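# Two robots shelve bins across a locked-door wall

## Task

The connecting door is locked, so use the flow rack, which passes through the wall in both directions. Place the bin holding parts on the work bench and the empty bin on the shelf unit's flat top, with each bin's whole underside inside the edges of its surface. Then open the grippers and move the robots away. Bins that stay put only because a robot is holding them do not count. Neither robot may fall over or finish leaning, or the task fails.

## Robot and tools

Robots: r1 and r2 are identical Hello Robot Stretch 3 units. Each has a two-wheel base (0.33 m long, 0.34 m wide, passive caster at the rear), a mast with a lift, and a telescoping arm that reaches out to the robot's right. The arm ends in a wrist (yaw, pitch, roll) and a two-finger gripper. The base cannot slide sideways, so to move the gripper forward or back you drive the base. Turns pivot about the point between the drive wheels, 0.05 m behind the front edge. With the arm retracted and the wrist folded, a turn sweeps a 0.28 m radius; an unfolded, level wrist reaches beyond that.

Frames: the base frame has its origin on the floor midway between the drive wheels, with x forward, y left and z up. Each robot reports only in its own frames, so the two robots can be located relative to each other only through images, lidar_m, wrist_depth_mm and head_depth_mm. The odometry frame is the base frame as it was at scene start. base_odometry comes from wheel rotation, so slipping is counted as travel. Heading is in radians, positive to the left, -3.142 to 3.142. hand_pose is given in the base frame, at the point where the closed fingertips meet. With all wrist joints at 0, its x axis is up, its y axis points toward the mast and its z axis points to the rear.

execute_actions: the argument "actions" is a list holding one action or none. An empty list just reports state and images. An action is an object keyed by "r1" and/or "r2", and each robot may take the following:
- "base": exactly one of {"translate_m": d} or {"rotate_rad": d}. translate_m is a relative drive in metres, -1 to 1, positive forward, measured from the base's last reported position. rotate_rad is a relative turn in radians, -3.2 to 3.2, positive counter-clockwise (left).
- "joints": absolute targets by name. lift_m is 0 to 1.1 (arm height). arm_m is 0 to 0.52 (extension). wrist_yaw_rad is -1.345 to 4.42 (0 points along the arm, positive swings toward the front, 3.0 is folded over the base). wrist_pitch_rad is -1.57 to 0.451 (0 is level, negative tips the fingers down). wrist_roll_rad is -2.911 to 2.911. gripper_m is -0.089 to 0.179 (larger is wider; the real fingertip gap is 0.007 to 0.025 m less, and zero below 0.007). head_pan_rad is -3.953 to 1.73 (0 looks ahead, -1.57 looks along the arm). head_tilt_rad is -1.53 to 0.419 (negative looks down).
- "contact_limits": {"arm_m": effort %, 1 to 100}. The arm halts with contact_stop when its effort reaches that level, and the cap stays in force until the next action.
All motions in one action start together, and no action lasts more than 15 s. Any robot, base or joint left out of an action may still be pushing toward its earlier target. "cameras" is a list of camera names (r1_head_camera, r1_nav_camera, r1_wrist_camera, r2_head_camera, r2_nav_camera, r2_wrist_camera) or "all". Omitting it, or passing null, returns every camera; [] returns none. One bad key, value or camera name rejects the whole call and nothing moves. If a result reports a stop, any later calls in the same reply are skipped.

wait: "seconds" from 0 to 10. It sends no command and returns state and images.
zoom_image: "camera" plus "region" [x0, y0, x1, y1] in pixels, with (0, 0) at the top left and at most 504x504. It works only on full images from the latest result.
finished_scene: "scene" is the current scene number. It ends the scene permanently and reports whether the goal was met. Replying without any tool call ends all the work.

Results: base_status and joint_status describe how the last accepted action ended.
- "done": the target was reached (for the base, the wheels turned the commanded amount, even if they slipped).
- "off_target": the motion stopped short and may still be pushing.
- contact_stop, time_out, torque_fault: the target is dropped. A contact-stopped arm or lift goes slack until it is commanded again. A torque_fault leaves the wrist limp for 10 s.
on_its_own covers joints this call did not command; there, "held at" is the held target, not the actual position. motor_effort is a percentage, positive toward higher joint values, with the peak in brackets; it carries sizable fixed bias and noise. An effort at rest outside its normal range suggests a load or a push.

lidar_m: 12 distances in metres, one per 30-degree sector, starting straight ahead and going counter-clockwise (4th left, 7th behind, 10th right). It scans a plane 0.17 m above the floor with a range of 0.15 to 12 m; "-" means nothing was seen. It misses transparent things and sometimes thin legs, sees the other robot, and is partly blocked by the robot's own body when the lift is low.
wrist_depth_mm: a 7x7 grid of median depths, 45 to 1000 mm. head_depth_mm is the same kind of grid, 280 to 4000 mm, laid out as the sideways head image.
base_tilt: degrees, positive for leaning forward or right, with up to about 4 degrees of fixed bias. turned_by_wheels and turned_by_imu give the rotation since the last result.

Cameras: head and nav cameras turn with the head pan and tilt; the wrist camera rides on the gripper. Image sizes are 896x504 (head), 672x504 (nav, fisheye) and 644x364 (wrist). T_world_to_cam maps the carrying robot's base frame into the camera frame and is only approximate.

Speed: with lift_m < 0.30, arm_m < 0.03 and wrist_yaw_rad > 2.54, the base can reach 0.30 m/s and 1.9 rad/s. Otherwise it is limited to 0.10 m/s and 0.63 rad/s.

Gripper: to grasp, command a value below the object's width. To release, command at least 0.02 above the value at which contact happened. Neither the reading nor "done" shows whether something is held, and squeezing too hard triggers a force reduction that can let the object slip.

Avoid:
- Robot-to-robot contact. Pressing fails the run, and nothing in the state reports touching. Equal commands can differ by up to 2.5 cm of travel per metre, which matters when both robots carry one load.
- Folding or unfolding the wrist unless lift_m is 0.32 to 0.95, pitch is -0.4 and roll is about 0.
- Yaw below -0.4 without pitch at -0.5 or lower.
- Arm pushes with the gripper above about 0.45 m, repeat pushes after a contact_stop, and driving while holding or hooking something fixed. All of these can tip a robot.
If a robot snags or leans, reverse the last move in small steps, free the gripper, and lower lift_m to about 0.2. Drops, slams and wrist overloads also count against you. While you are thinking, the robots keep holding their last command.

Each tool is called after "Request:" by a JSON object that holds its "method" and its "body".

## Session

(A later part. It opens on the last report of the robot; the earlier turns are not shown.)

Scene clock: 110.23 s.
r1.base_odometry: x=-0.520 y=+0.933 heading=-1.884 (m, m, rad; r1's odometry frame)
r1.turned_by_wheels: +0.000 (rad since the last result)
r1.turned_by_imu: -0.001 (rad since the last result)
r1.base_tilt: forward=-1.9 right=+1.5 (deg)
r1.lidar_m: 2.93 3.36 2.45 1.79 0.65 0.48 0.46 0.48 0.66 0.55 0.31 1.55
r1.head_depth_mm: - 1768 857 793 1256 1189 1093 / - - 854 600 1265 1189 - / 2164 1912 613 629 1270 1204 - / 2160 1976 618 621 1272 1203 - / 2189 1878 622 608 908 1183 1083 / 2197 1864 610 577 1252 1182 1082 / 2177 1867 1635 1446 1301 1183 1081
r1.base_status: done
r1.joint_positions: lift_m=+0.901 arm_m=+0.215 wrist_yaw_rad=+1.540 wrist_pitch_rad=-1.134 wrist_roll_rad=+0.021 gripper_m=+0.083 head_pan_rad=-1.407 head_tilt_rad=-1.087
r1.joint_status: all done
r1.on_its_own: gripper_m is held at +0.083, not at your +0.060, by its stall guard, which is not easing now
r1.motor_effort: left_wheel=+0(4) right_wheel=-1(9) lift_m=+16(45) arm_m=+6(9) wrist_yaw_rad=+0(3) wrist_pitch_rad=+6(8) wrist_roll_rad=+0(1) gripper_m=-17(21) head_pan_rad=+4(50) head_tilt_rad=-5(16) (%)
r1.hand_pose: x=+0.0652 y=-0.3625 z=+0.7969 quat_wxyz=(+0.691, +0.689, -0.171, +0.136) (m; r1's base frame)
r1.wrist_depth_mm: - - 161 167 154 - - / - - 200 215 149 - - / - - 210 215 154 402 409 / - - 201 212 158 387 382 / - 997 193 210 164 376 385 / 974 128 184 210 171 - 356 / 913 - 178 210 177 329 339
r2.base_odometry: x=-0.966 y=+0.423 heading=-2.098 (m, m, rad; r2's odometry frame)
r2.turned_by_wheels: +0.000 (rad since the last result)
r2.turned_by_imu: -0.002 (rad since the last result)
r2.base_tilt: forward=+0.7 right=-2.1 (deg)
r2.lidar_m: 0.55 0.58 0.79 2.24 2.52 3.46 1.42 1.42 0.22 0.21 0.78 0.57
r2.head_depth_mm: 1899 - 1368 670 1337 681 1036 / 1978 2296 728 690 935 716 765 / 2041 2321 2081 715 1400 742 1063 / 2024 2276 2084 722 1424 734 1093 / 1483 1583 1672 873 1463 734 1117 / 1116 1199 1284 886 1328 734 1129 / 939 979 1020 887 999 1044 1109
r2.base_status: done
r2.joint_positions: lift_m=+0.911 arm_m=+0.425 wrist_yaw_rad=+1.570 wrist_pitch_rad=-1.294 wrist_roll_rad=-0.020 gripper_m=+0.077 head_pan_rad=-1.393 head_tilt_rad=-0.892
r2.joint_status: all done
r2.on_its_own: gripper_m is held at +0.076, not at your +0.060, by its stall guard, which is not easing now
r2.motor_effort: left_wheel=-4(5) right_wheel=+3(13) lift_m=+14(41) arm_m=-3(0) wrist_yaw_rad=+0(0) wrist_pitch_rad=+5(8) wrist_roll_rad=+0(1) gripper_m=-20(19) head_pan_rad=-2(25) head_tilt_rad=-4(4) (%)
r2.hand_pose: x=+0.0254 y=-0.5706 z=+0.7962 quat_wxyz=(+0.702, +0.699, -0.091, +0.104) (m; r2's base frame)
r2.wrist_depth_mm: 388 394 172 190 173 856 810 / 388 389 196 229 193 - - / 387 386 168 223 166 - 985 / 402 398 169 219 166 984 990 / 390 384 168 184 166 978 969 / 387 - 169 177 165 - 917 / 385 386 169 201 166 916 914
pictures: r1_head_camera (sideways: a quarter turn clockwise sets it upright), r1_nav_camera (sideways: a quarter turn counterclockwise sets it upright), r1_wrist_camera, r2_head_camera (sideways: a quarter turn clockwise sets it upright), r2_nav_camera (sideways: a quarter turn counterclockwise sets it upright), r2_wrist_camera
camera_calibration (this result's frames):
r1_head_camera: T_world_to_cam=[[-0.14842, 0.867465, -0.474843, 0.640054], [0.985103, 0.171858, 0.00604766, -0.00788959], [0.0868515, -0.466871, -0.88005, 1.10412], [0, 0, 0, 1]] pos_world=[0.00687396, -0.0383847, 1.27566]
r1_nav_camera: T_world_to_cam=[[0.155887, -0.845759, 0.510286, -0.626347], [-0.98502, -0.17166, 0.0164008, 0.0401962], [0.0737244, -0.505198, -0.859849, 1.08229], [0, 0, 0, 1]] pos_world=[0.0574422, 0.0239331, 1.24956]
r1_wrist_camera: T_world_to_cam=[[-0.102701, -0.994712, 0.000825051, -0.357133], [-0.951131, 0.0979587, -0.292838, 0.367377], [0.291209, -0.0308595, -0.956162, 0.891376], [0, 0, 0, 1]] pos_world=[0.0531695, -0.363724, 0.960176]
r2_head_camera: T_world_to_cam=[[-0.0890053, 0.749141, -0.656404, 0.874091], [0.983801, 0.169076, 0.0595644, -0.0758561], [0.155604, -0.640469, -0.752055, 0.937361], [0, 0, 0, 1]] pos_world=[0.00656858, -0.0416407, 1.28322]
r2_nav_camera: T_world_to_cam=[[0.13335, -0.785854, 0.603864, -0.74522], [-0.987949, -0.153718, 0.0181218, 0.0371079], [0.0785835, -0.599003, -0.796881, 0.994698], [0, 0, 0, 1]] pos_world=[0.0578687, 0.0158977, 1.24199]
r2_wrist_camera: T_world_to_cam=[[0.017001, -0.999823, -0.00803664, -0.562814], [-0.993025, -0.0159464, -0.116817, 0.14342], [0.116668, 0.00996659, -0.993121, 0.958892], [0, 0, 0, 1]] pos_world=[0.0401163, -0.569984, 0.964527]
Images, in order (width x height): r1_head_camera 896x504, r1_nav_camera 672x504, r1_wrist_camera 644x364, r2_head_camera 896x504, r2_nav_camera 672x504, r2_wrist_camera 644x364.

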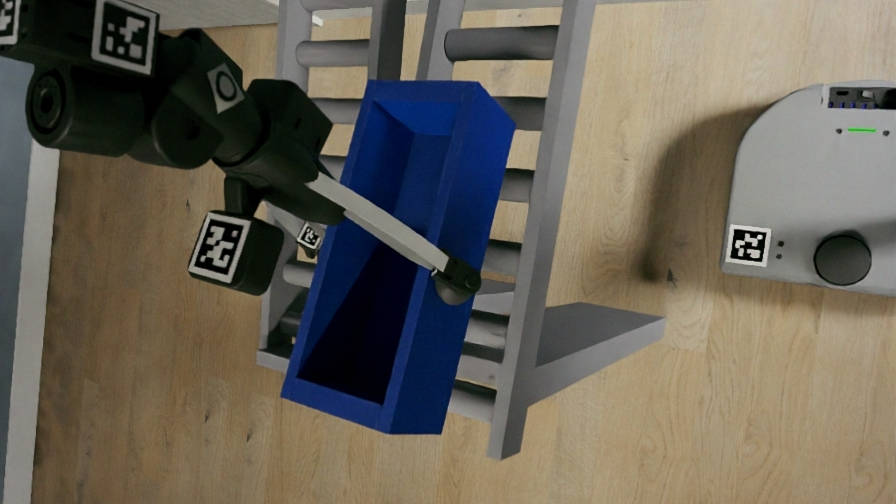

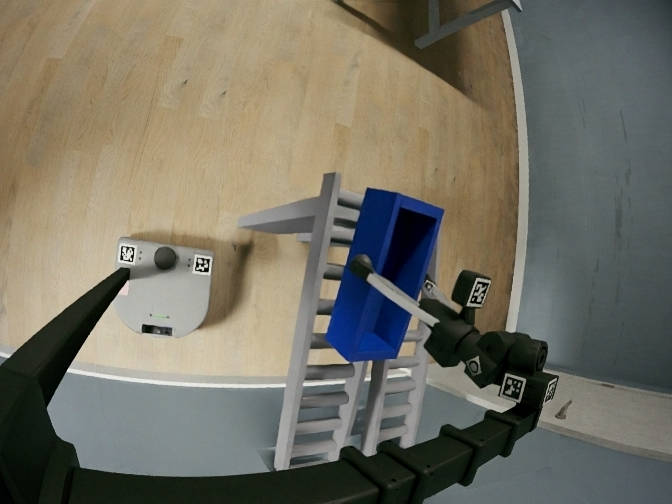

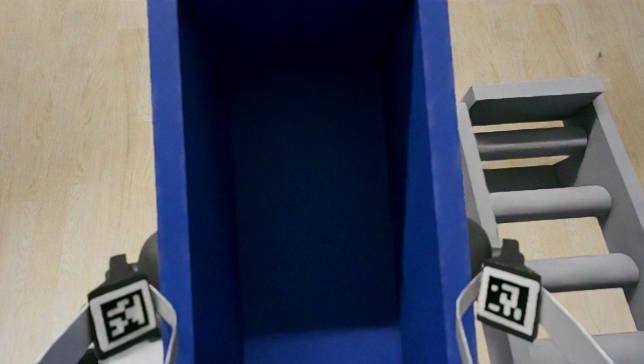

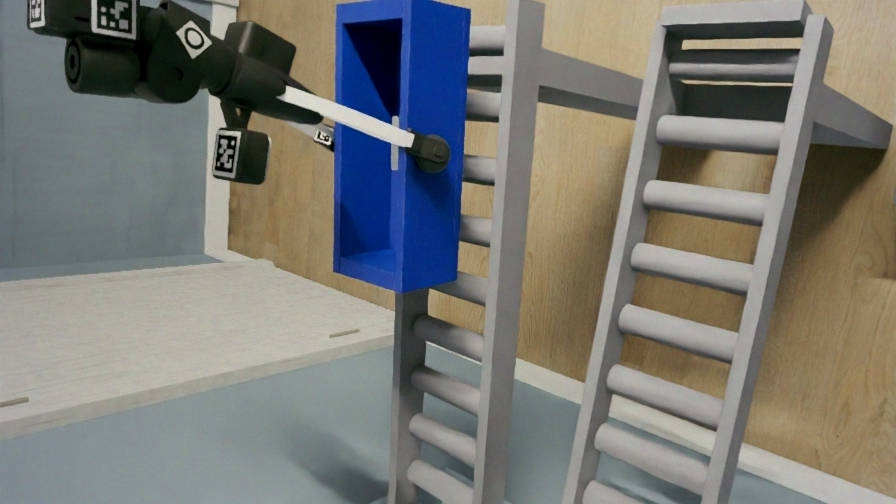

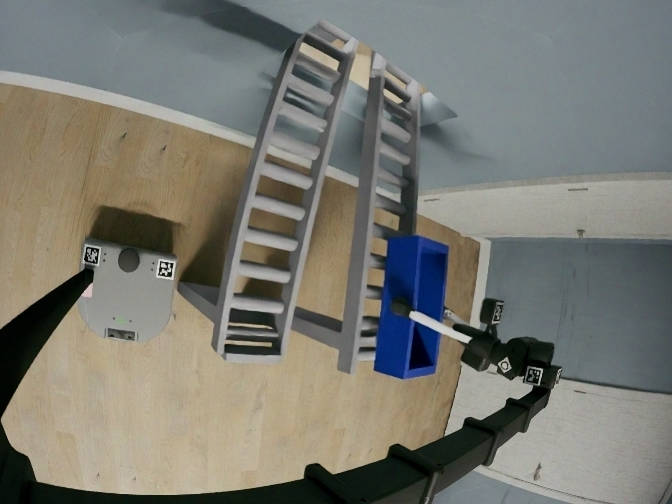

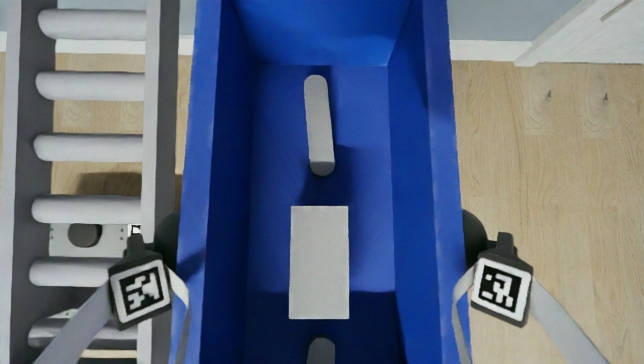

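Request:
{"method": "execute_actions", "body": {"actions": [{"r1":{"joints":{"lift_m":0.865,"wrist_pitch_rad":-1.2}},"r2":{"joints":{"lift_m":0.865}}}], "cameras": ["r1_head_camera","r2_head_camera","r1_wrist_camera","r2_wrist_camera"]}}

Scene clock: 114.20 s.
r1.base_odometry: x=-0.520 y=+0.933 heading=-1.884 (m, m, rad; r1's odometry frame)
r1.turned_by_wheels: +0.000 (rad since the last result)
r1.turned_by_imu: -0.001 (rad since the last result)
r1.base_tilt: forward=-1.9 right=+1.6 (deg)
r1.lidar_m: 2.94 3.34 2.45 1.79 0.65 0.48 0.46 0.48 0.65 0.54 0.31 1.55
r1.head_depth_mm: 2094 1732 857 792 1257 1186 1086 / 2164 - 855 616 1252 1189 - / 2146 1878 - 635 1245 1205 - / 2142 1858 631 653 1266 1199 - / 2189 1869 880 644 906 1182 1082 / 2185 1877 1609 612 1243 1183 1079 / 2175 1870 1634 1445 1305 1179 1081
r1.base_status: not commanded
r1.joint_positions: lift_m=+0.866 arm_m=+0.215 wrist_yaw_rad=+1.540 wrist_pitch_rad=-1.206 wrist_roll_rad=+0.021 gripper_m=+0.083 head_pan_rad=-1.407 head_tilt_rad=-1.087
r1.joint_status: all done
r1.on_its_own: gripper_m is held at +0.083, not at your +0.060, by its stall guard, which is not easing now
r1.motor_effort: left_wheel=+1(0) right_wheel=-1(1) lift_m=+15(16) arm_m=+5(5) wrist_yaw_rad=-1(0) wrist_pitch_rad=+3(7) wrist_roll_rad=+0(0) gripper_m=-17(17) head_pan_rad=+3(3) head_tilt_rad=-4(6) (%)
r1.hand_pose: x=+0.0474 y=-0.3619 z=+0.7563 quat_wxyz=(+0.696, +0.694, -0.146, +0.110) (m; r1's base frame)
r1.wrist_depth_mm: - - 161 169 155 - 339 / - 993 201 216 149 354 363 / - 992 210 214 153 369 364 / 972 999 198 212 159 344 350 / 911 954 193 211 164 316 324 / 916 130 184 209 171 - 880 / 880 - 178 209 178 308 302
r2.base_odometry: x=-0.966 y=+0.423 heading=-2.098 (m, m, rad; r2's odometry frame)
r2.turned_by_wheels: +0.000 (rad since the last result)
r2.turned_by_imu: -0.001 (rad since the last result)
r2.base_tilt: forward=+0.7 right=-2.3 (deg)
r2.lidar_m: 0.55 0.58 0.79 2.24 2.50 3.47 1.42 1.42 0.21 0.21 0.78 0.57
r2.head_depth_mm: 1943 - 1963 707 1331 682 1034 / 2000 2323 1945 713 936 715 763 / 2056 2347 1999 726 1412 746 1065 / 2030 2273 2096 736 1423 735 1095 / 1485 1574 1679 873 1468 736 1115 / 1118 1200 1283 889 1323 734 1126 / 942 976 1015 885 1003 1044 1107
r2.base_status: not commanded
r2.joint_positions: lift_m=+0.866 arm_m=+0.425 wrist_yaw_rad=+1.570 wrist_pitch_rad=-1.294 wrist_roll_rad=-0.017 gripper_m=+0.077 head_pan_rad=-1.393 head_tilt_rad=-0.892
r2.joint_status: all done
r2.on_its_own: gripper_m is held at +0.076, not at your +0.060, by its stall guard, which is not easing now
r2.motor_effort: left_wheel=-3(5) right_wheel=+4(5) lift_m=+14(14) arm_m=-2(3) wrist_yaw_rad=+0(0) wrist_pitch_rad=+5(6) wrist_roll_rad=+0(1) gripper_m=-20(20) head_pan_rad=-4(3) head_tilt_rad=-4(4) (%)
r2.hand_pose: x=+0.0255 y=-0.5706 z=+0.7512 quat_wxyz=(+0.702, +0.699, -0.092, +0.103) (m; r2's base frame)
r2.wrist_depth_mm: 625 358 174 189 173 860 832 / 348 352 195 232 193 982 944 / 349 347 168 225 166 953 944 / 927 357 169 219 166 927 945 / 343 334 170 183 165 903 914 / 348 - 171 178 164 - 900 / 346 333 172 202 163 886 887
pictures: r1_head_camera (sideways: a quarter turn clockwise sets it upright), r1_wrist_camera, r2_head_camera (sideways: a quarter turn clockwise sets it upright), r2_wrist_camera
camera_calibration (this result's frames):
r1_head_camera: T_world_to_cam=[[-0.14842, 0.867465, -0.474843, 0.640054], [0.985103, 0.171858, 0.00604766, -0.00788959], [0.0868516, -0.466871, -0.88005, 1.10412], [0, 0, 0, 1]] pos_world=[0.00687397, -0.0383847, 1.27566]
r1_wrist_camera: T_world_to_cam=[[-0.102508, -0.994714, 0.00608131, -0.36238], [-0.969885, 0.0985877, -0.222719, 0.286532], [0.220942, -0.0287287, -0.974864, 0.875957], [0, 0, 0, 1]] pos_world=[0.0472203, -0.363547, 0.919959]
r2_head_camera: T_world_to_cam=[[-0.0890053, 0.749141, -0.656404, 0.874091], [0.983801, 0.169076, 0.0595644, -0.0758561], [0.155604, -0.640469, -0.752055, 0.937361], [0, 0, 0, 1]] pos_world=[0.00656858, -0.0416407, 1.28322]
r2_wrist_camera: T_world_to_cam=[[0.0140487, -0.999863, -0.00874446, -0.562555], [-0.993027, -0.0129279, -0.117172, 0.140242], [0.117043, 0.0103296, -0.993073, 0.914371], [0, 0, 0, 1]] pos_world=[0.0401461, -0.57011, 0.919551]
Images, in order (width x height): r1_head_camera 896x504, r1_wrist_camera 644x364, r2_head_camera 896x504, r2_wrist_camera 644x364.

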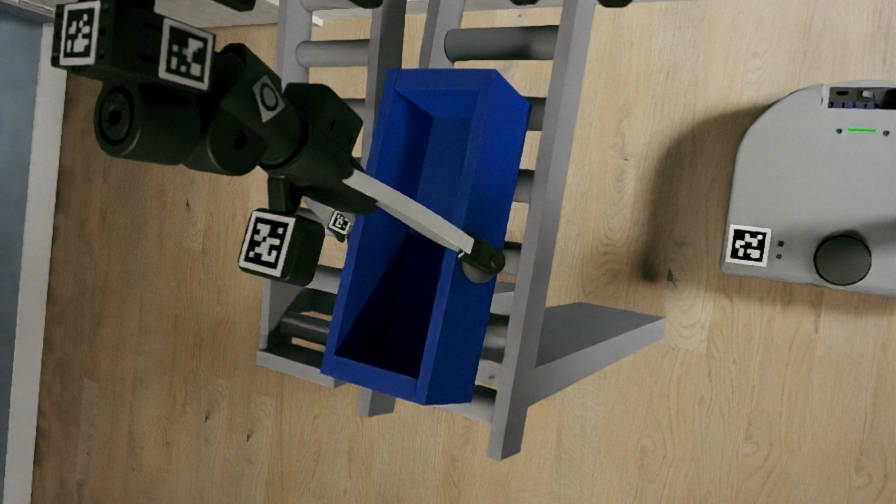

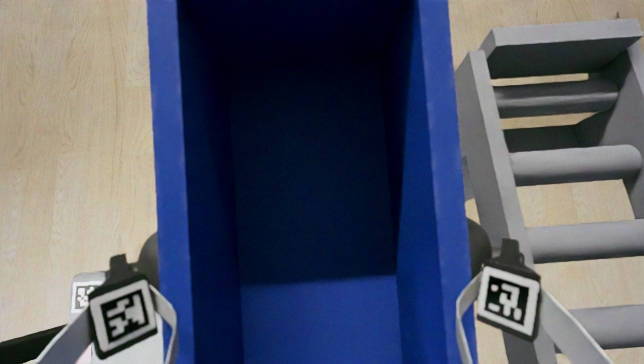

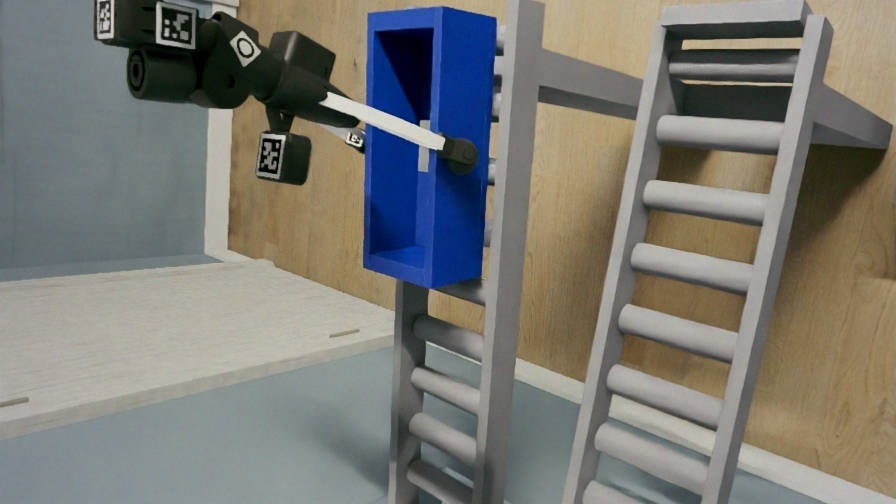

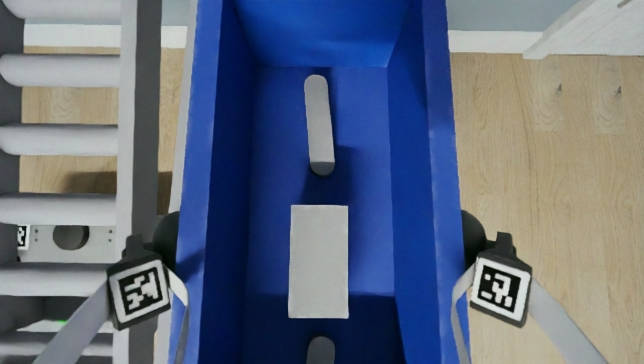

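Request:
{"method": "execute_actions", "body": {"actions": [{"r1":{"joints":{"arm_m":0.193}},"r2":{"joints":{"arm_m":0.41}}}], "cameras": []}}

Request:
{"method": "execute_actions", "body": {"actions": [{"r1":{"joints":{"lift_m":0.842}},"r2":{"joints":{"lift_m":0.845}}}], "cameras": ["r1_head_camera","r2_head_camera","r1_wrist_camera","r2_wrist_camera"]}}

Scene clock: 117.90 s.
r1.base_odometry: x=-0.520 y=+0.933 heading=-1.884 (m, m, rad; r1's odometry frame)
r1.turned_by_wheels: +0.000 (rad since the last result)
r1.turned_by_imu: -0.001 (rad since the last result)
r1.base_tilt: forward=-1.9 right=+1.5 (deg)
r1.lidar_m: 2.93 3.32 2.45 1.80 0.66 0.48 0.46 0.48 0.66 0.55 0.31 1.55
r1.head_depth_mm: 2068 - 850 791 1246 1192 1087 / 2146 - - 615 657 1184 - / 2134 1896 - 647 1256 1204 - / 2137 1887 811 637 1275 1198 - / 2169 1874 892 633 909 1187 1082 / 2204 1879 1598 608 1243 1185 1086 / 2195 1868 1630 1449 1298 1186 1078
r1.base_status: not commanded
r1.joint_positions: lift_m=+0.866 arm_m=+0.193 wrist_yaw_rad=+1.540 wrist_pitch_rad=-1.206 wrist_roll_rad=+0.021 gripper_m=+0.083 head_pan_rad=-1.407 head_tilt_rad=-1.087
r1.joint_status: all done
r1.on_its_own: gripper_m is held at +0.083, not at your +0.060, by its stall guard, which is not easing now
r1.motor_effort: left_wheel=+1(0) right_wheel=-2(2) lift_m=+16(15) arm_m=-6(5) wrist_yaw_rad=-1(0) wrist_pitch_rad=+3(3) wrist_roll_rad=+0(0) gripper_m=-17(17) head_pan_rad=+4(4) head_tilt_rad=-4(5) (%)
r1.hand_pose: x=+0.0474 y=-0.3407 z=+0.7563 quat_wxyz=(+0.696, +0.694, -0.146, +0.110) (m; r1's base frame)
r1.wrist_depth_mm: - - 160 168 155 - 342 / - - 201 215 150 361 364 / - - 208 213 153 362 381 / 960 990 198 214 160 338 - / 976 941 190 211 165 306 323 / 902 129 185 209 172 - 937 / 889 - 178 208 178 318 298
r2.base_odometry: x=-0.966 y=+0.423 heading=-2.098 (m, m, rad; r2's odometry frame)
r2.turned_by_wheels: +0.000 (rad since the last result)
r2.turned_by_imu: -0.001 (rad since the last result)
r2.base_tilt: forward=+0.6 right=-2.3 (deg)
r2.lidar_m: 0.55 0.58 0.79 2.25 2.51 3.47 1.42 1.42 0.22 0.21 0.78 0.57
r2.head_depth_mm: 1961 - 1957 690 1331 681 1035 / 1995 2308 1982 697 938 715 764 / 2037 2358 2001 734 1415 744 1073 / 2019 2267 2096 731 1422 735 1093 / 1484 1576 1674 872 1465 736 1118 / 1116 1199 1284 892 1328 733 1124 / 943 979 1011 885 1002 1036 1109
r2.base_status: not commanded
r2.joint_positions: lift_m=+0.866 arm_m=+0.410 wrist_yaw_rad=+1.570 wrist_pitch_rad=-1.294 wrist_roll_rad=-0.017 gripper_m=+0.077 head_pan_rad=-1.393 head_tilt_rad=-0.892
r2.joint_status: all done
r2.on_its_own: gripper_m is held at +0.076, not at your +0.060, by its stall guard, which is not easing now
r2.motor_effort: left_wheel=-4(3) right_wheel=+4(4) lift_m=+14(14) arm_m=-3(2) wrist_yaw_rad=+1(0) wrist_pitch_rad=+5(5) wrist_roll_rad=-1(0) gripper_m=-20(20) head_pan_rad=-2(4) head_tilt_rad=-3(3) (%)
r2.hand_pose: x=+0.0255 y=-0.5556 z=+0.7512 quat_wxyz=(+0.702, +0.699, -0.092, +0.103) (m; r2's base frame)
r2.wrist_depth_mm: 364 353 174 190 172 862 806 / 344 350 196 230 195 948 960 / 348 348 167 225 166 961 939 / 924 357 168 218 167 951 941 / 349 334 168 182 167 913 923 / 350 - 170 177 166 - 925 / 348 338 169 201 164 889 907
pictures: none
No camera images: the call's "cameras" was empty. Leave "cameras" out to get every camera's image.

Scene clock: 119.10 s.
r1.base_odometry: x=-0.520 y=+0.933 heading=-1.884 (m, m, rad; r1's odometry frame)
r1.turned_by_wheels: +0.000 (rad since the last result)
r1.turned_by_imu: -0.001 (rad since the last result)
r1.base_tilt: forward=-1.9 right=+1.4 (deg)
r1.lidar_m: 2.94 3.34 2.45 1.79 0.66 0.48 0.46 0.48 0.65 0.54 0.31 1.56
r1.head_depth_mm: 2075 - 850 792 1259 1188 1091 / 2115 - - 616 1258 1190 - / 2136 1926 - 656 1258 1199 - / 2168 1870 898 647 1274 1200 - / 2185 1880 892 641 910 1186 1084 / 2196 1880 1606 610 1257 1184 1082 / 2220 1874 1638 1443 1297 1191 1083
r1.base_status: not commanded
r1.joint_positions: lift_m=+0.846 arm_m=+0.193 wrist_yaw_rad=+1.540 wrist_pitch_rad=-1.176 wrist_roll_rad=+0.019 gripper_m=+0.083 head_pan_rad=-1.407 head_tilt_rad=-1.087
r1.joint_status: lift_m contact_stop (moved -0.020 of -0.024)
r1.on_its_own: gripper_m is held at +0.083, not at your +0.060, by its stall guard, which is not easing now; lift_m is slack since a contact_stop, until your next command for it
r1.motor_effort: left_wheel=-2(0) right_wheel=+4(10) lift_m=+30(31) arm_m=-6(6) wrist_yaw_rad=+0(0) wrist_pitch_rad=-10(15) wrist_roll_rad=+0(1) gripper_m=-18(18) head_pan_rad=+4(3) head_tilt_rad=-6(4) (%)
r1.hand_pose: x=+0.0548 y=-0.3408 z=+0.7386 quat_wxyz=(+0.694, +0.692, -0.156, +0.121) (m; r1's base frame)
r1.wrist_depth_mm: - - 159 166 161 - - / - - 192 223 170 346 351 / - 993 210 222 173 348 380 / 948 967 202 216 159 316 330 / 949 916 194 213 165 299 321 / 897 130 186 208 170 - 897 / 877 126 178 204 177 292 281
r2.base_odometry: x=-0.966 y=+0.423 heading=-2.098 (m, m, rad; r2's odometry frame)
r2.turned_by_wheels: +0.000 (rad since the last result)
r2.turned_by_imu: +0.000 (rad since the last result)
r2.base_tilt: forward=+0.8 right=-2.4 (deg)
r2.lidar_m: 0.55 0.58 0.79 2.25 2.51 3.47 1.42 1.42 0.22 0.21 0.78 0.57
r2.head_depth_mm: 1938 - 1971 705 1332 682 1037 / 1989 2267 1925 696 939 716 765 / 2035 2367 2015 730 1418 746 1068 / 2052 2267 2097 737 1420 736 1093 / 1489 1583 1677 860 1456 730 1117 / 1120 1202 1284 890 1330 733 1123 / 941 976 1013 882 1004 1041 1105
r2.base_status: not commanded
r2.joint_positions: lift_m=+0.856 arm_m=+0.410 wrist_yaw_rad=+1.569 wrist_pitch_rad=-1.244 wrist_roll_rad=-0.015 gripper_m=+0.077 head_pan_rad=-1.393 head_tilt_rad=-0.892
r2.joint_status: lift_m contact_stop (moved -0.010 of -0.021)
r2.on_its_own: gripper_m is held at +0.076, not at your +0.060, by its stall guard, which is not easing now; lift_m is slack since a contact_stop, until your next command for it (your +0.845 is given up)
r2.motor_effort: left_wheel=-1(4) right_wheel=-2(9) lift_m=+25(25) arm_m=-2(3) wrist_yaw_rad=+1(1) wrist_pitch_rad=-15(22) wrist_roll_rad=-1(2) gripper_m=-20(20) head_pan_rad=-2(3) head_tilt_rad=-4(4) (%)
r2.hand_pose: x=+0.0380 y=-0.5556 z=+0.7438 quat_wxyz=(+0.699, +0.696, -0.110, +0.119) (m; r2's base frame)
r2.wrist_depth_mm: 352 352 173 188 180 788 745 / 348 349 197 229 194 988 967 / 939 350 168 229 192 952 953 / 635 356 169 222 166 948 943 / 339 337 169 183 165 898 911 / 332 - 169 177 164 - 895 / 356 335 170 198 164 858 835
pictures: r1_head_camera (sideways: a quarter turn clockwise sets it upright), r1_wrist_camera, r2_head_camera (sideways: a quarter turn clockwise sets it upright), r2_wrist_camera
camera_calibration (this result's frames):
r1_head_camera: T_world_to_cam=[[-0.148469, 0.86762, -0.474545, 0.639666], [0.985099, 0.171882, 0.00605065, -0.00789346], [0.0868152, -0.466575, -0.880211, 1.10433], [0, 0, 0, 1]] pos_world=[0.00687352, -0.0383759, 1.27564]
r1_wrist_camera: T_world_to_cam=[[-0.101516, -0.994824, 0.00437275, -0.339381], [-0.962852, 0.0971464, -0.251949, 0.308439], [0.25022, -0.0297873, -0.967731, 0.850428], [0, 0, 0, 1]] pos_world=[0.049734, -0.342256, 0.90218]
r2_head_camera: T_world_to_cam=[[-0.0889223, 0.749151, -0.656404, 0.87409], [0.98382, 0.168967, 0.0595644, -0.0758562], [0.155533, -0.640487, -0.752055, 0.937362], [0, 0, 0, 1]] pos_world=[0.00656397, -0.0416407, 1.28322]
r2_wrist_camera: T_world_to_cam=[[0.0121004, -0.99989, -0.00862533, -0.547917], [-0.986036, -0.010499, -0.1662, 0.189497], [0.166091, 0.010516, -0.986054, 0.898377], [0, 0, 0, 1]] pos_world=[0.0442681, -0.555314, 0.912617]
Images, in order (width x height): r1_head_camera 896x504, r1_wrist_camera 644x364, r2_head_camera 896x504, r2_wrist_camera 644x364.

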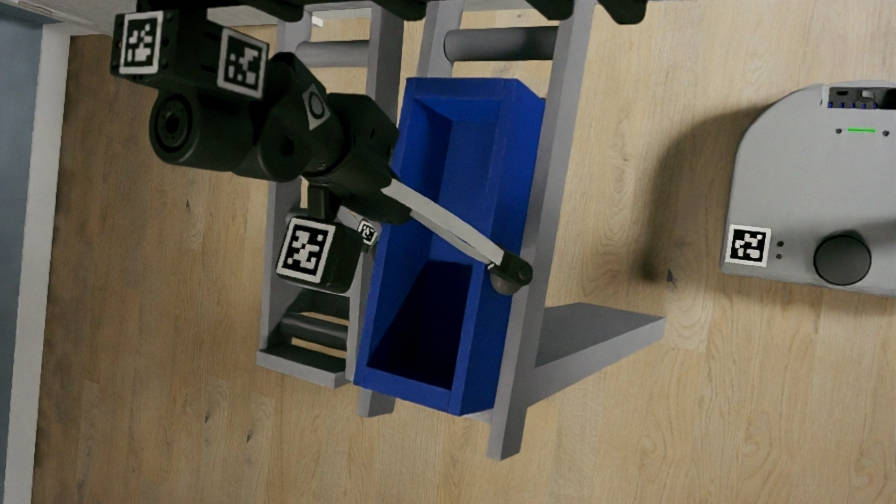

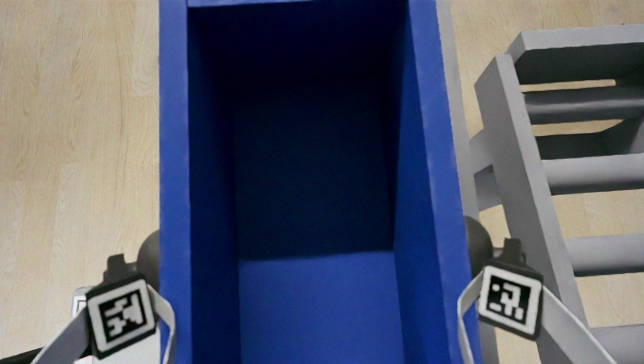

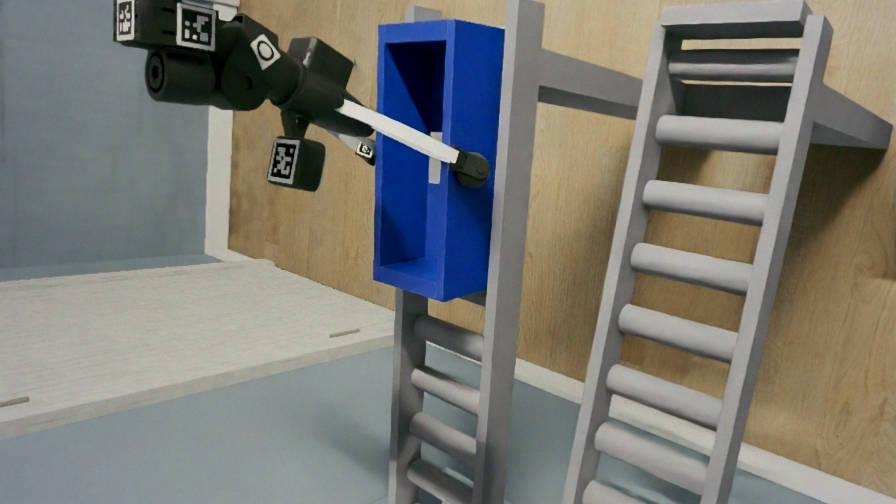

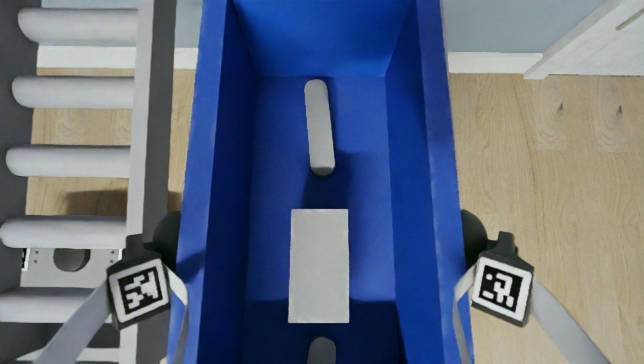

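Both bins are seated between the rails, so both robots release.

Request:
{"method": "execute_actions", "body": {"actions": [{"r1":{"joints":{"gripper_m":0.179,"lift_m":0.85}},"r2":{"joints":{"gripper_m":0.179,"lift_m":0.858}}}], "cameras": []}}

Request:
{"method": "wait", "body": {"seconds": 5}}

Scene clock: 122.90 s.
r1.base_odometry: x=-0.520 y=+0.933 heading=-1.884 (m, m, rad; r1's odometry frame)
r1.turned_by_wheels: +0.000 (rad since the last result)
r1.turned_by_imu: -0.001 (rad since the last result)
r1.base_tilt: forward=-1.9 right=+1.4 (deg)
r1.lidar_m: 2.94 3.35 2.45 1.79 0.66 0.48 0.46 0.48 0.66 0.55 0.31 1.55
r1.head_depth_mm: 2084 - 850 626 627 1188 1091 / 2141 - - 662 649 1194 - / 2144 1919 - 652 1258 1204 - / 2165 1887 892 647 1269 1199 - / 2146 1873 897 652 911 1187 1082 / 2217 1872 1600 705 1248 1186 1081 / 2185 1873 1625 1445 1302 1178 1078
r1.base_status: not commanded
r1.joint_positions: lift_m=+0.849 arm_m=+0.193 wrist_yaw_rad=+1.540 wrist_pitch_rad=-1.205 wrist_roll_rad=+0.019 gripper_m=+0.179 head_pan_rad=-1.407 head_tilt_rad=-1.087
r1.joint_status: all done
r1.motor_effort: left_wheel=+0(0) right_wheel=+0(4) lift_m=+48(50) arm_m=-5(4) wrist_yaw_rad=-1(0) wrist_pitch_rad=+3(11) wrist_roll_rad=+1(1) gripper_m=+0(84) head_pan_rad=+4(4) head_tilt_rad=-3(4) (%)
r1.hand_pose: x=+0.0477 y=-0.3406 z=+0.7401 quat_wxyz=(+0.696, +0.694, -0.145, +0.111) (m; r1's base frame)
r1.wrist_depth_mm: - - 238 241 239 - 323 / - - 240 312 235 348 351 / 996 989 138 137 139 328 404 / 988 972 171 216 159 317 989 / 929 938 189 213 166 291 305 / 901 131 184 209 172 307 925 / - 129 177 205 178 199 279
r2.base_odometry: x=-0.966 y=+0.423 heading=-2.098 (m, m, rad; r2's odometry frame)
r2.turned_by_wheels: +0.000 (rad since the last result)
r2.turned_by_imu: -0.001 (rad since the last result)
r2.base_tilt: forward=+0.7 right=-2.0 (deg)
r2.lidar_m: 0.55 0.58 0.79 2.24 2.52 3.47 1.42 1.42 0.22 0.21 0.78 0.57
r2.head_depth_mm: 1966 - 1965 770 1332 683 1037 / 1974 2273 - 700 938 714 764 / 2047 2339 2031 738 1410 746 1068 / 2028 2293 2087 742 1424 733 1092 / 1485 1575 1663 766 1463 734 1126 / 1120 1199 1279 885 1326 733 1125 / 941 978 1013 886 1005 1037 1112
r2.base_status: not commanded
r2.joint_positions: lift_m=+0.857 arm_m=+0.410 wrist_yaw_rad=+1.569 wrist_pitch_rad=-1.279 wrist_roll_rad=-0.015 gripper_m=+0.179 head_pan_rad=-1.393 head_tilt_rad=-0.892
r2.joint_status: all done
r2.motor_effort: left_wheel=-2(2) right_wheel=+1(3) lift_m=+34(37) arm_m=-3(3) wrist_yaw_rad=+1(1) wrist_pitch_rad=-1(15) wrist_roll_rad=-1(1) gripper_m=+0(85) head_pan_rad=-3(4) head_tilt_rad=-4(4) (%)
r2.hand_pose: x=+0.0293 y=-0.5556 z=+0.7438 quat_wxyz=(+0.701, +0.698, -0.098, +0.107) (m; r2's base frame)
r2.wrist_depth_mm: 360 354 194 234 195 837 809 / 349 349 194 231 194 956 963 / 344 346 167 225 168 938 946 / 906 354 167 186 167 909 923 / 332 331 168 182 167 919 913 / 340 331 168 203 167 894 883 / 328 329 169 198 166 873 888
pictures: none
No camera images: the call's "cameras" was empty. Leave "cameras" out to get every camera's image.

Scene clock: 127.90 s.
r1.base_odometry: x=-0.520 y=+0.933 heading=-1.884 (m, m, rad; r1's odometry frame)
r1.turned_by_wheels: +0.000 (rad since the last result)
r1.turned_by_imu: -0.001 (rad since the last result)
r1.base_tilt: forward=-1.9 right=+1.4 (deg)
r1.lidar_m: 2.94 3.34 2.45 1.79 0.66 0.48 0.46 0.48 0.66 0.54 0.31 1.56
r1.head_depth_mm: 2112 - 852 792 1257 1198 1080 / 2120 - - 729 1274 1189 - / 2170 1928 - 700 1267 1198 - / 2157 1880 827 699 1283 1199 - / 2181 1864 814 709 908 1182 1083 / 2187 1882 1596 705 1257 1182 1085 / 2188 1866 1625 1436 1301 1181 1080
r1.base_status: not commanded
r1.joint_positions: lift_m=+0.849 arm_m=+0.193 wrist_yaw_rad=+1.540 wrist_pitch_rad=-1.205 wrist_roll_rad=+0.019 gripper_m=+0.179 head_pan_rad=-1.407 head_tilt_rad=-1.087
r1.joint_status: all done
r1.motor_effort: left_wheel=+1(0) right_wheel=+0(4) lift_m=+47(50) arm_m=-5(4) wrist_yaw_rad=-1(0) wrist_pitch_rad=+2(11) wrist_roll_rad=+1(1) gripper_m=+0(84) head_pan_rad=+4(4) head_tilt_rad=-5(4) (%)
r1.hand_pose: x=+0.0477 y=-0.3406 z=+0.7401 quat_wxyz=(+0.696, +0.694, -0.145, +0.111) (m; r1's base frame)
r1.wrist_depth_mm: - - 238 241 242 - 275 / 993 - 241 311 248 327 263 / 989 - 228 236 232 314 254 / 941 971 230 521 254 316 253 / 915 939 224 235 227 295 256 / 874 - 220 869 241 310 236 / - - 220 854 238 203 255
r2.base_odometry: x=-0.966 y=+0.423 heading=-2.098 (m, m, rad; r2's odometry frame)
r2.turned_by_wheels: +0.000 (rad since the last result)
r2.turned_by_imu: -0.001 (rad since the last result)
r2.base_tilt: forward=+0.7 right=-2.3 (deg)
r2.lidar_m: 0.55 0.58 0.79 2.25 2.51 3.49 1.42 1.42 0.22 0.21 0.78 0.58
r2.head_depth_mm: 1939 - 1959 800 1330 645 1031 / 2001 2273 - 798 936 669 766 / 2049 2357 2017 841 1418 672 1068 / 2032 2291 2094 837 1422 682 1095 / 1483 1580 1690 871 1461 652 1121 / 1117 1201 1282 890 1328 732 1127 / 939 977 1016 885 1004 1037 1106
r2.base_status: not commanded
r2.joint_positions: lift_m=+0.857 arm_m=+0.410 wrist_yaw_rad=+1.569 wrist_pitch_rad=-1.279 wrist_roll_rad=-0.015 gripper_m=+0.179 head_pan_rad=-1.393 head_tilt_rad=-0.892
r2.joint_status: all done
r2.motor_effort: left_wheel=-2(2) right_wheel=+1(3) lift_m=+35(37) arm_m=-3(3) wrist_yaw_rad=-1(1) wrist_pitch_rad=-1(15) wrist_roll_rad=-1(1) gripper_m=+0(85) head_pan_rad=-3(4) head_tilt_rad=-4(4) (%)
r2.hand_pose: x=+0.0293 y=-0.5556 z=+0.7438 quat_wxyz=(+0.701, +0.698, -0.098, +0.107) (m; r2's base frame)
r2.wrist_depth_mm: 362 352 256 255 253 839 795 / 337 339 267 944 264 946 962 / 268 326 239 239 237 939 947 / 263 329 242 912 237 925 938 / 257 333 222 226 223 911 911 / 252 361 421 554 493 896 894 / 258 324 209 210 209 879 913
wait: 5.00 s; at rest by 0.27 s
pictures: r1_head_camera (sideways: a quarter turn clockwise sets it upright), r1_nav_camera (sideways: a quarter turn counterclockwise sets it upright), r1_wrist_camera, r2_head_camera (sideways: a quarter turn clockwise sets it upright), r2_nav_camera (sideways: a quarter turn counterclockwise sets it upright), r2_wrist_camera
camera_calibration (this result's frames):
r1_head_camera: T_world_to_cam=[[-0.148469, 0.86762, -0.474545, 0.639666], [0.985099, 0.171882, 0.00605065, -0.00789346], [0.0868152, -0.466575, -0.880211, 1.10433], [0, 0, 0, 1]] pos_world=[0.00687352, -0.0383759, 1.27564]
r1_nav_camera: T_world_to_cam=[[0.155938, -0.845925, 0.509995, -0.625968], [-0.985014, -0.171691, 0.0163979, 0.0402], [0.0736902, -0.504909, -0.860021, 1.08252], [0, 0, 0, 1]] pos_world=[0.0574387, 0.0239519, 1.24957]
r1_wrist_camera: T_world_to_cam=[[-0.100789, -0.994885, 0.00666068, -0.341647], [-0.969808, 0.0967502, -0.223856, 0.281314], [0.222067, -0.0290219, -0.974599, 0.860393], [0, 0, 0, 1]] pos_world=[0.0473216, -0.342147, 0.903788]
r2_head_camera: T_world_to_cam=[[-0.088922, 0.749151, -0.656404, 0.87409], [0.98382, 0.168967, 0.0595644, -0.0758562], [0.155533, -0.640487, -0.752055, 0.937362], [0, 0, 0, 1]] pos_world=[0.00656396, -0.0416407, 1.28322]
r2_nav_camera: T_world_to_cam=[[0.133262, -0.785868, 0.603864, -0.745219], [-0.987966, -0.153608, 0.0181218, 0.037108], [0.078517, -0.599012, -0.796881, 0.994698], [0, 0, 0, 1]] pos_world=[0.0578705, 0.0158919, 1.24199]
r2_wrist_camera: T_world_to_cam=[[0.0117693, -0.999889, -0.00909791, -0.547435], [-0.991195, -0.010466, -0.131994, 0.155651], [0.131884, 0.0105713, -0.991209, 0.904719], [0, 0, 0, 1]] pos_world=[0.041405, -0.55531, 0.91233]
Images, in order (width x height): r1_head_camera 896x504, r1_nav_camera 672x504, r1_wrist_camera 644x364, r2_head_camera 896x504, r2_nav_camera 672x504, r2_wrist_camera 644x364.

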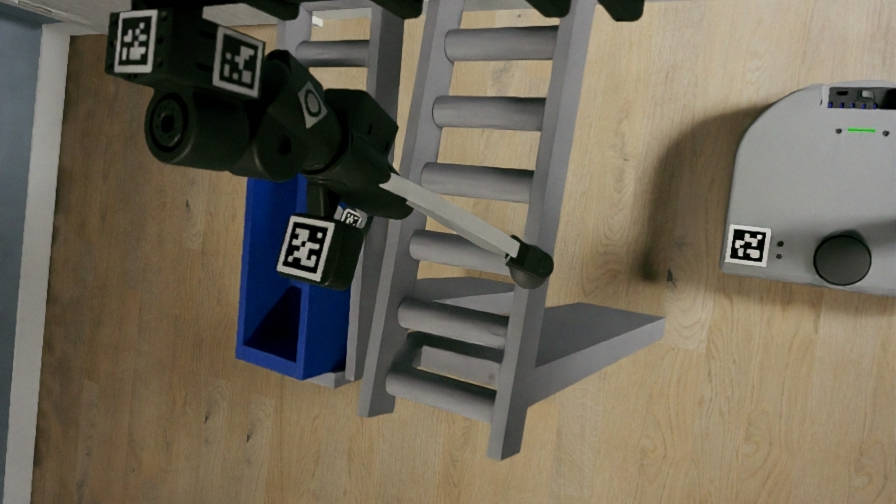

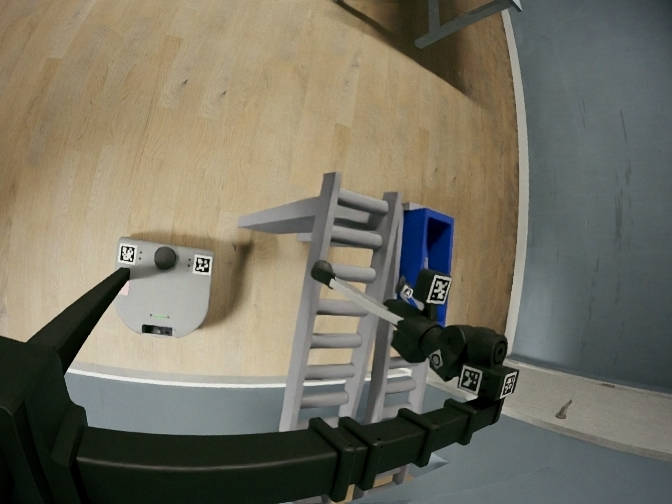

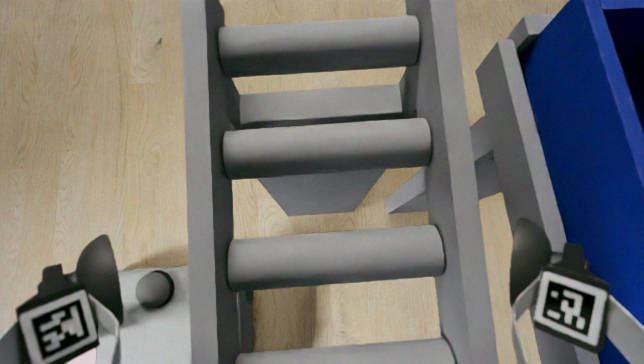

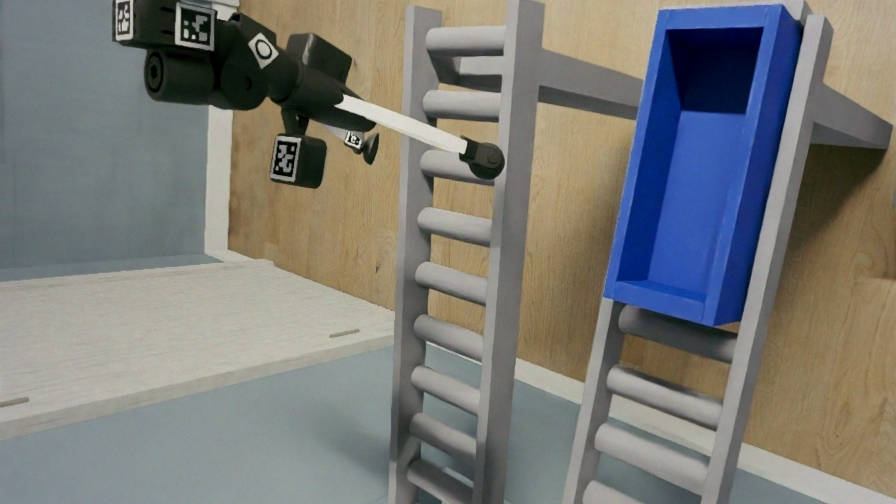

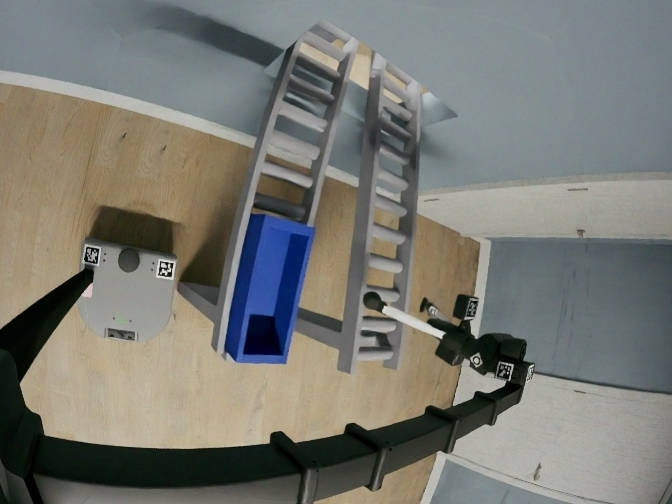

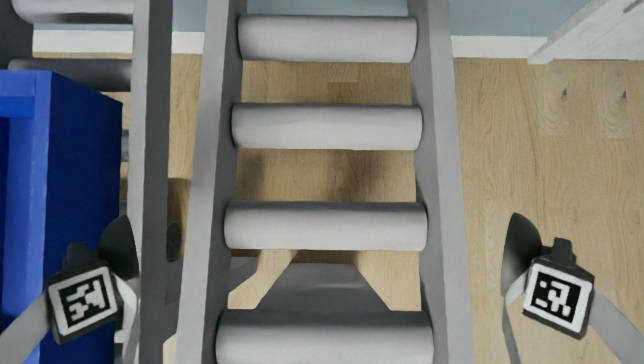

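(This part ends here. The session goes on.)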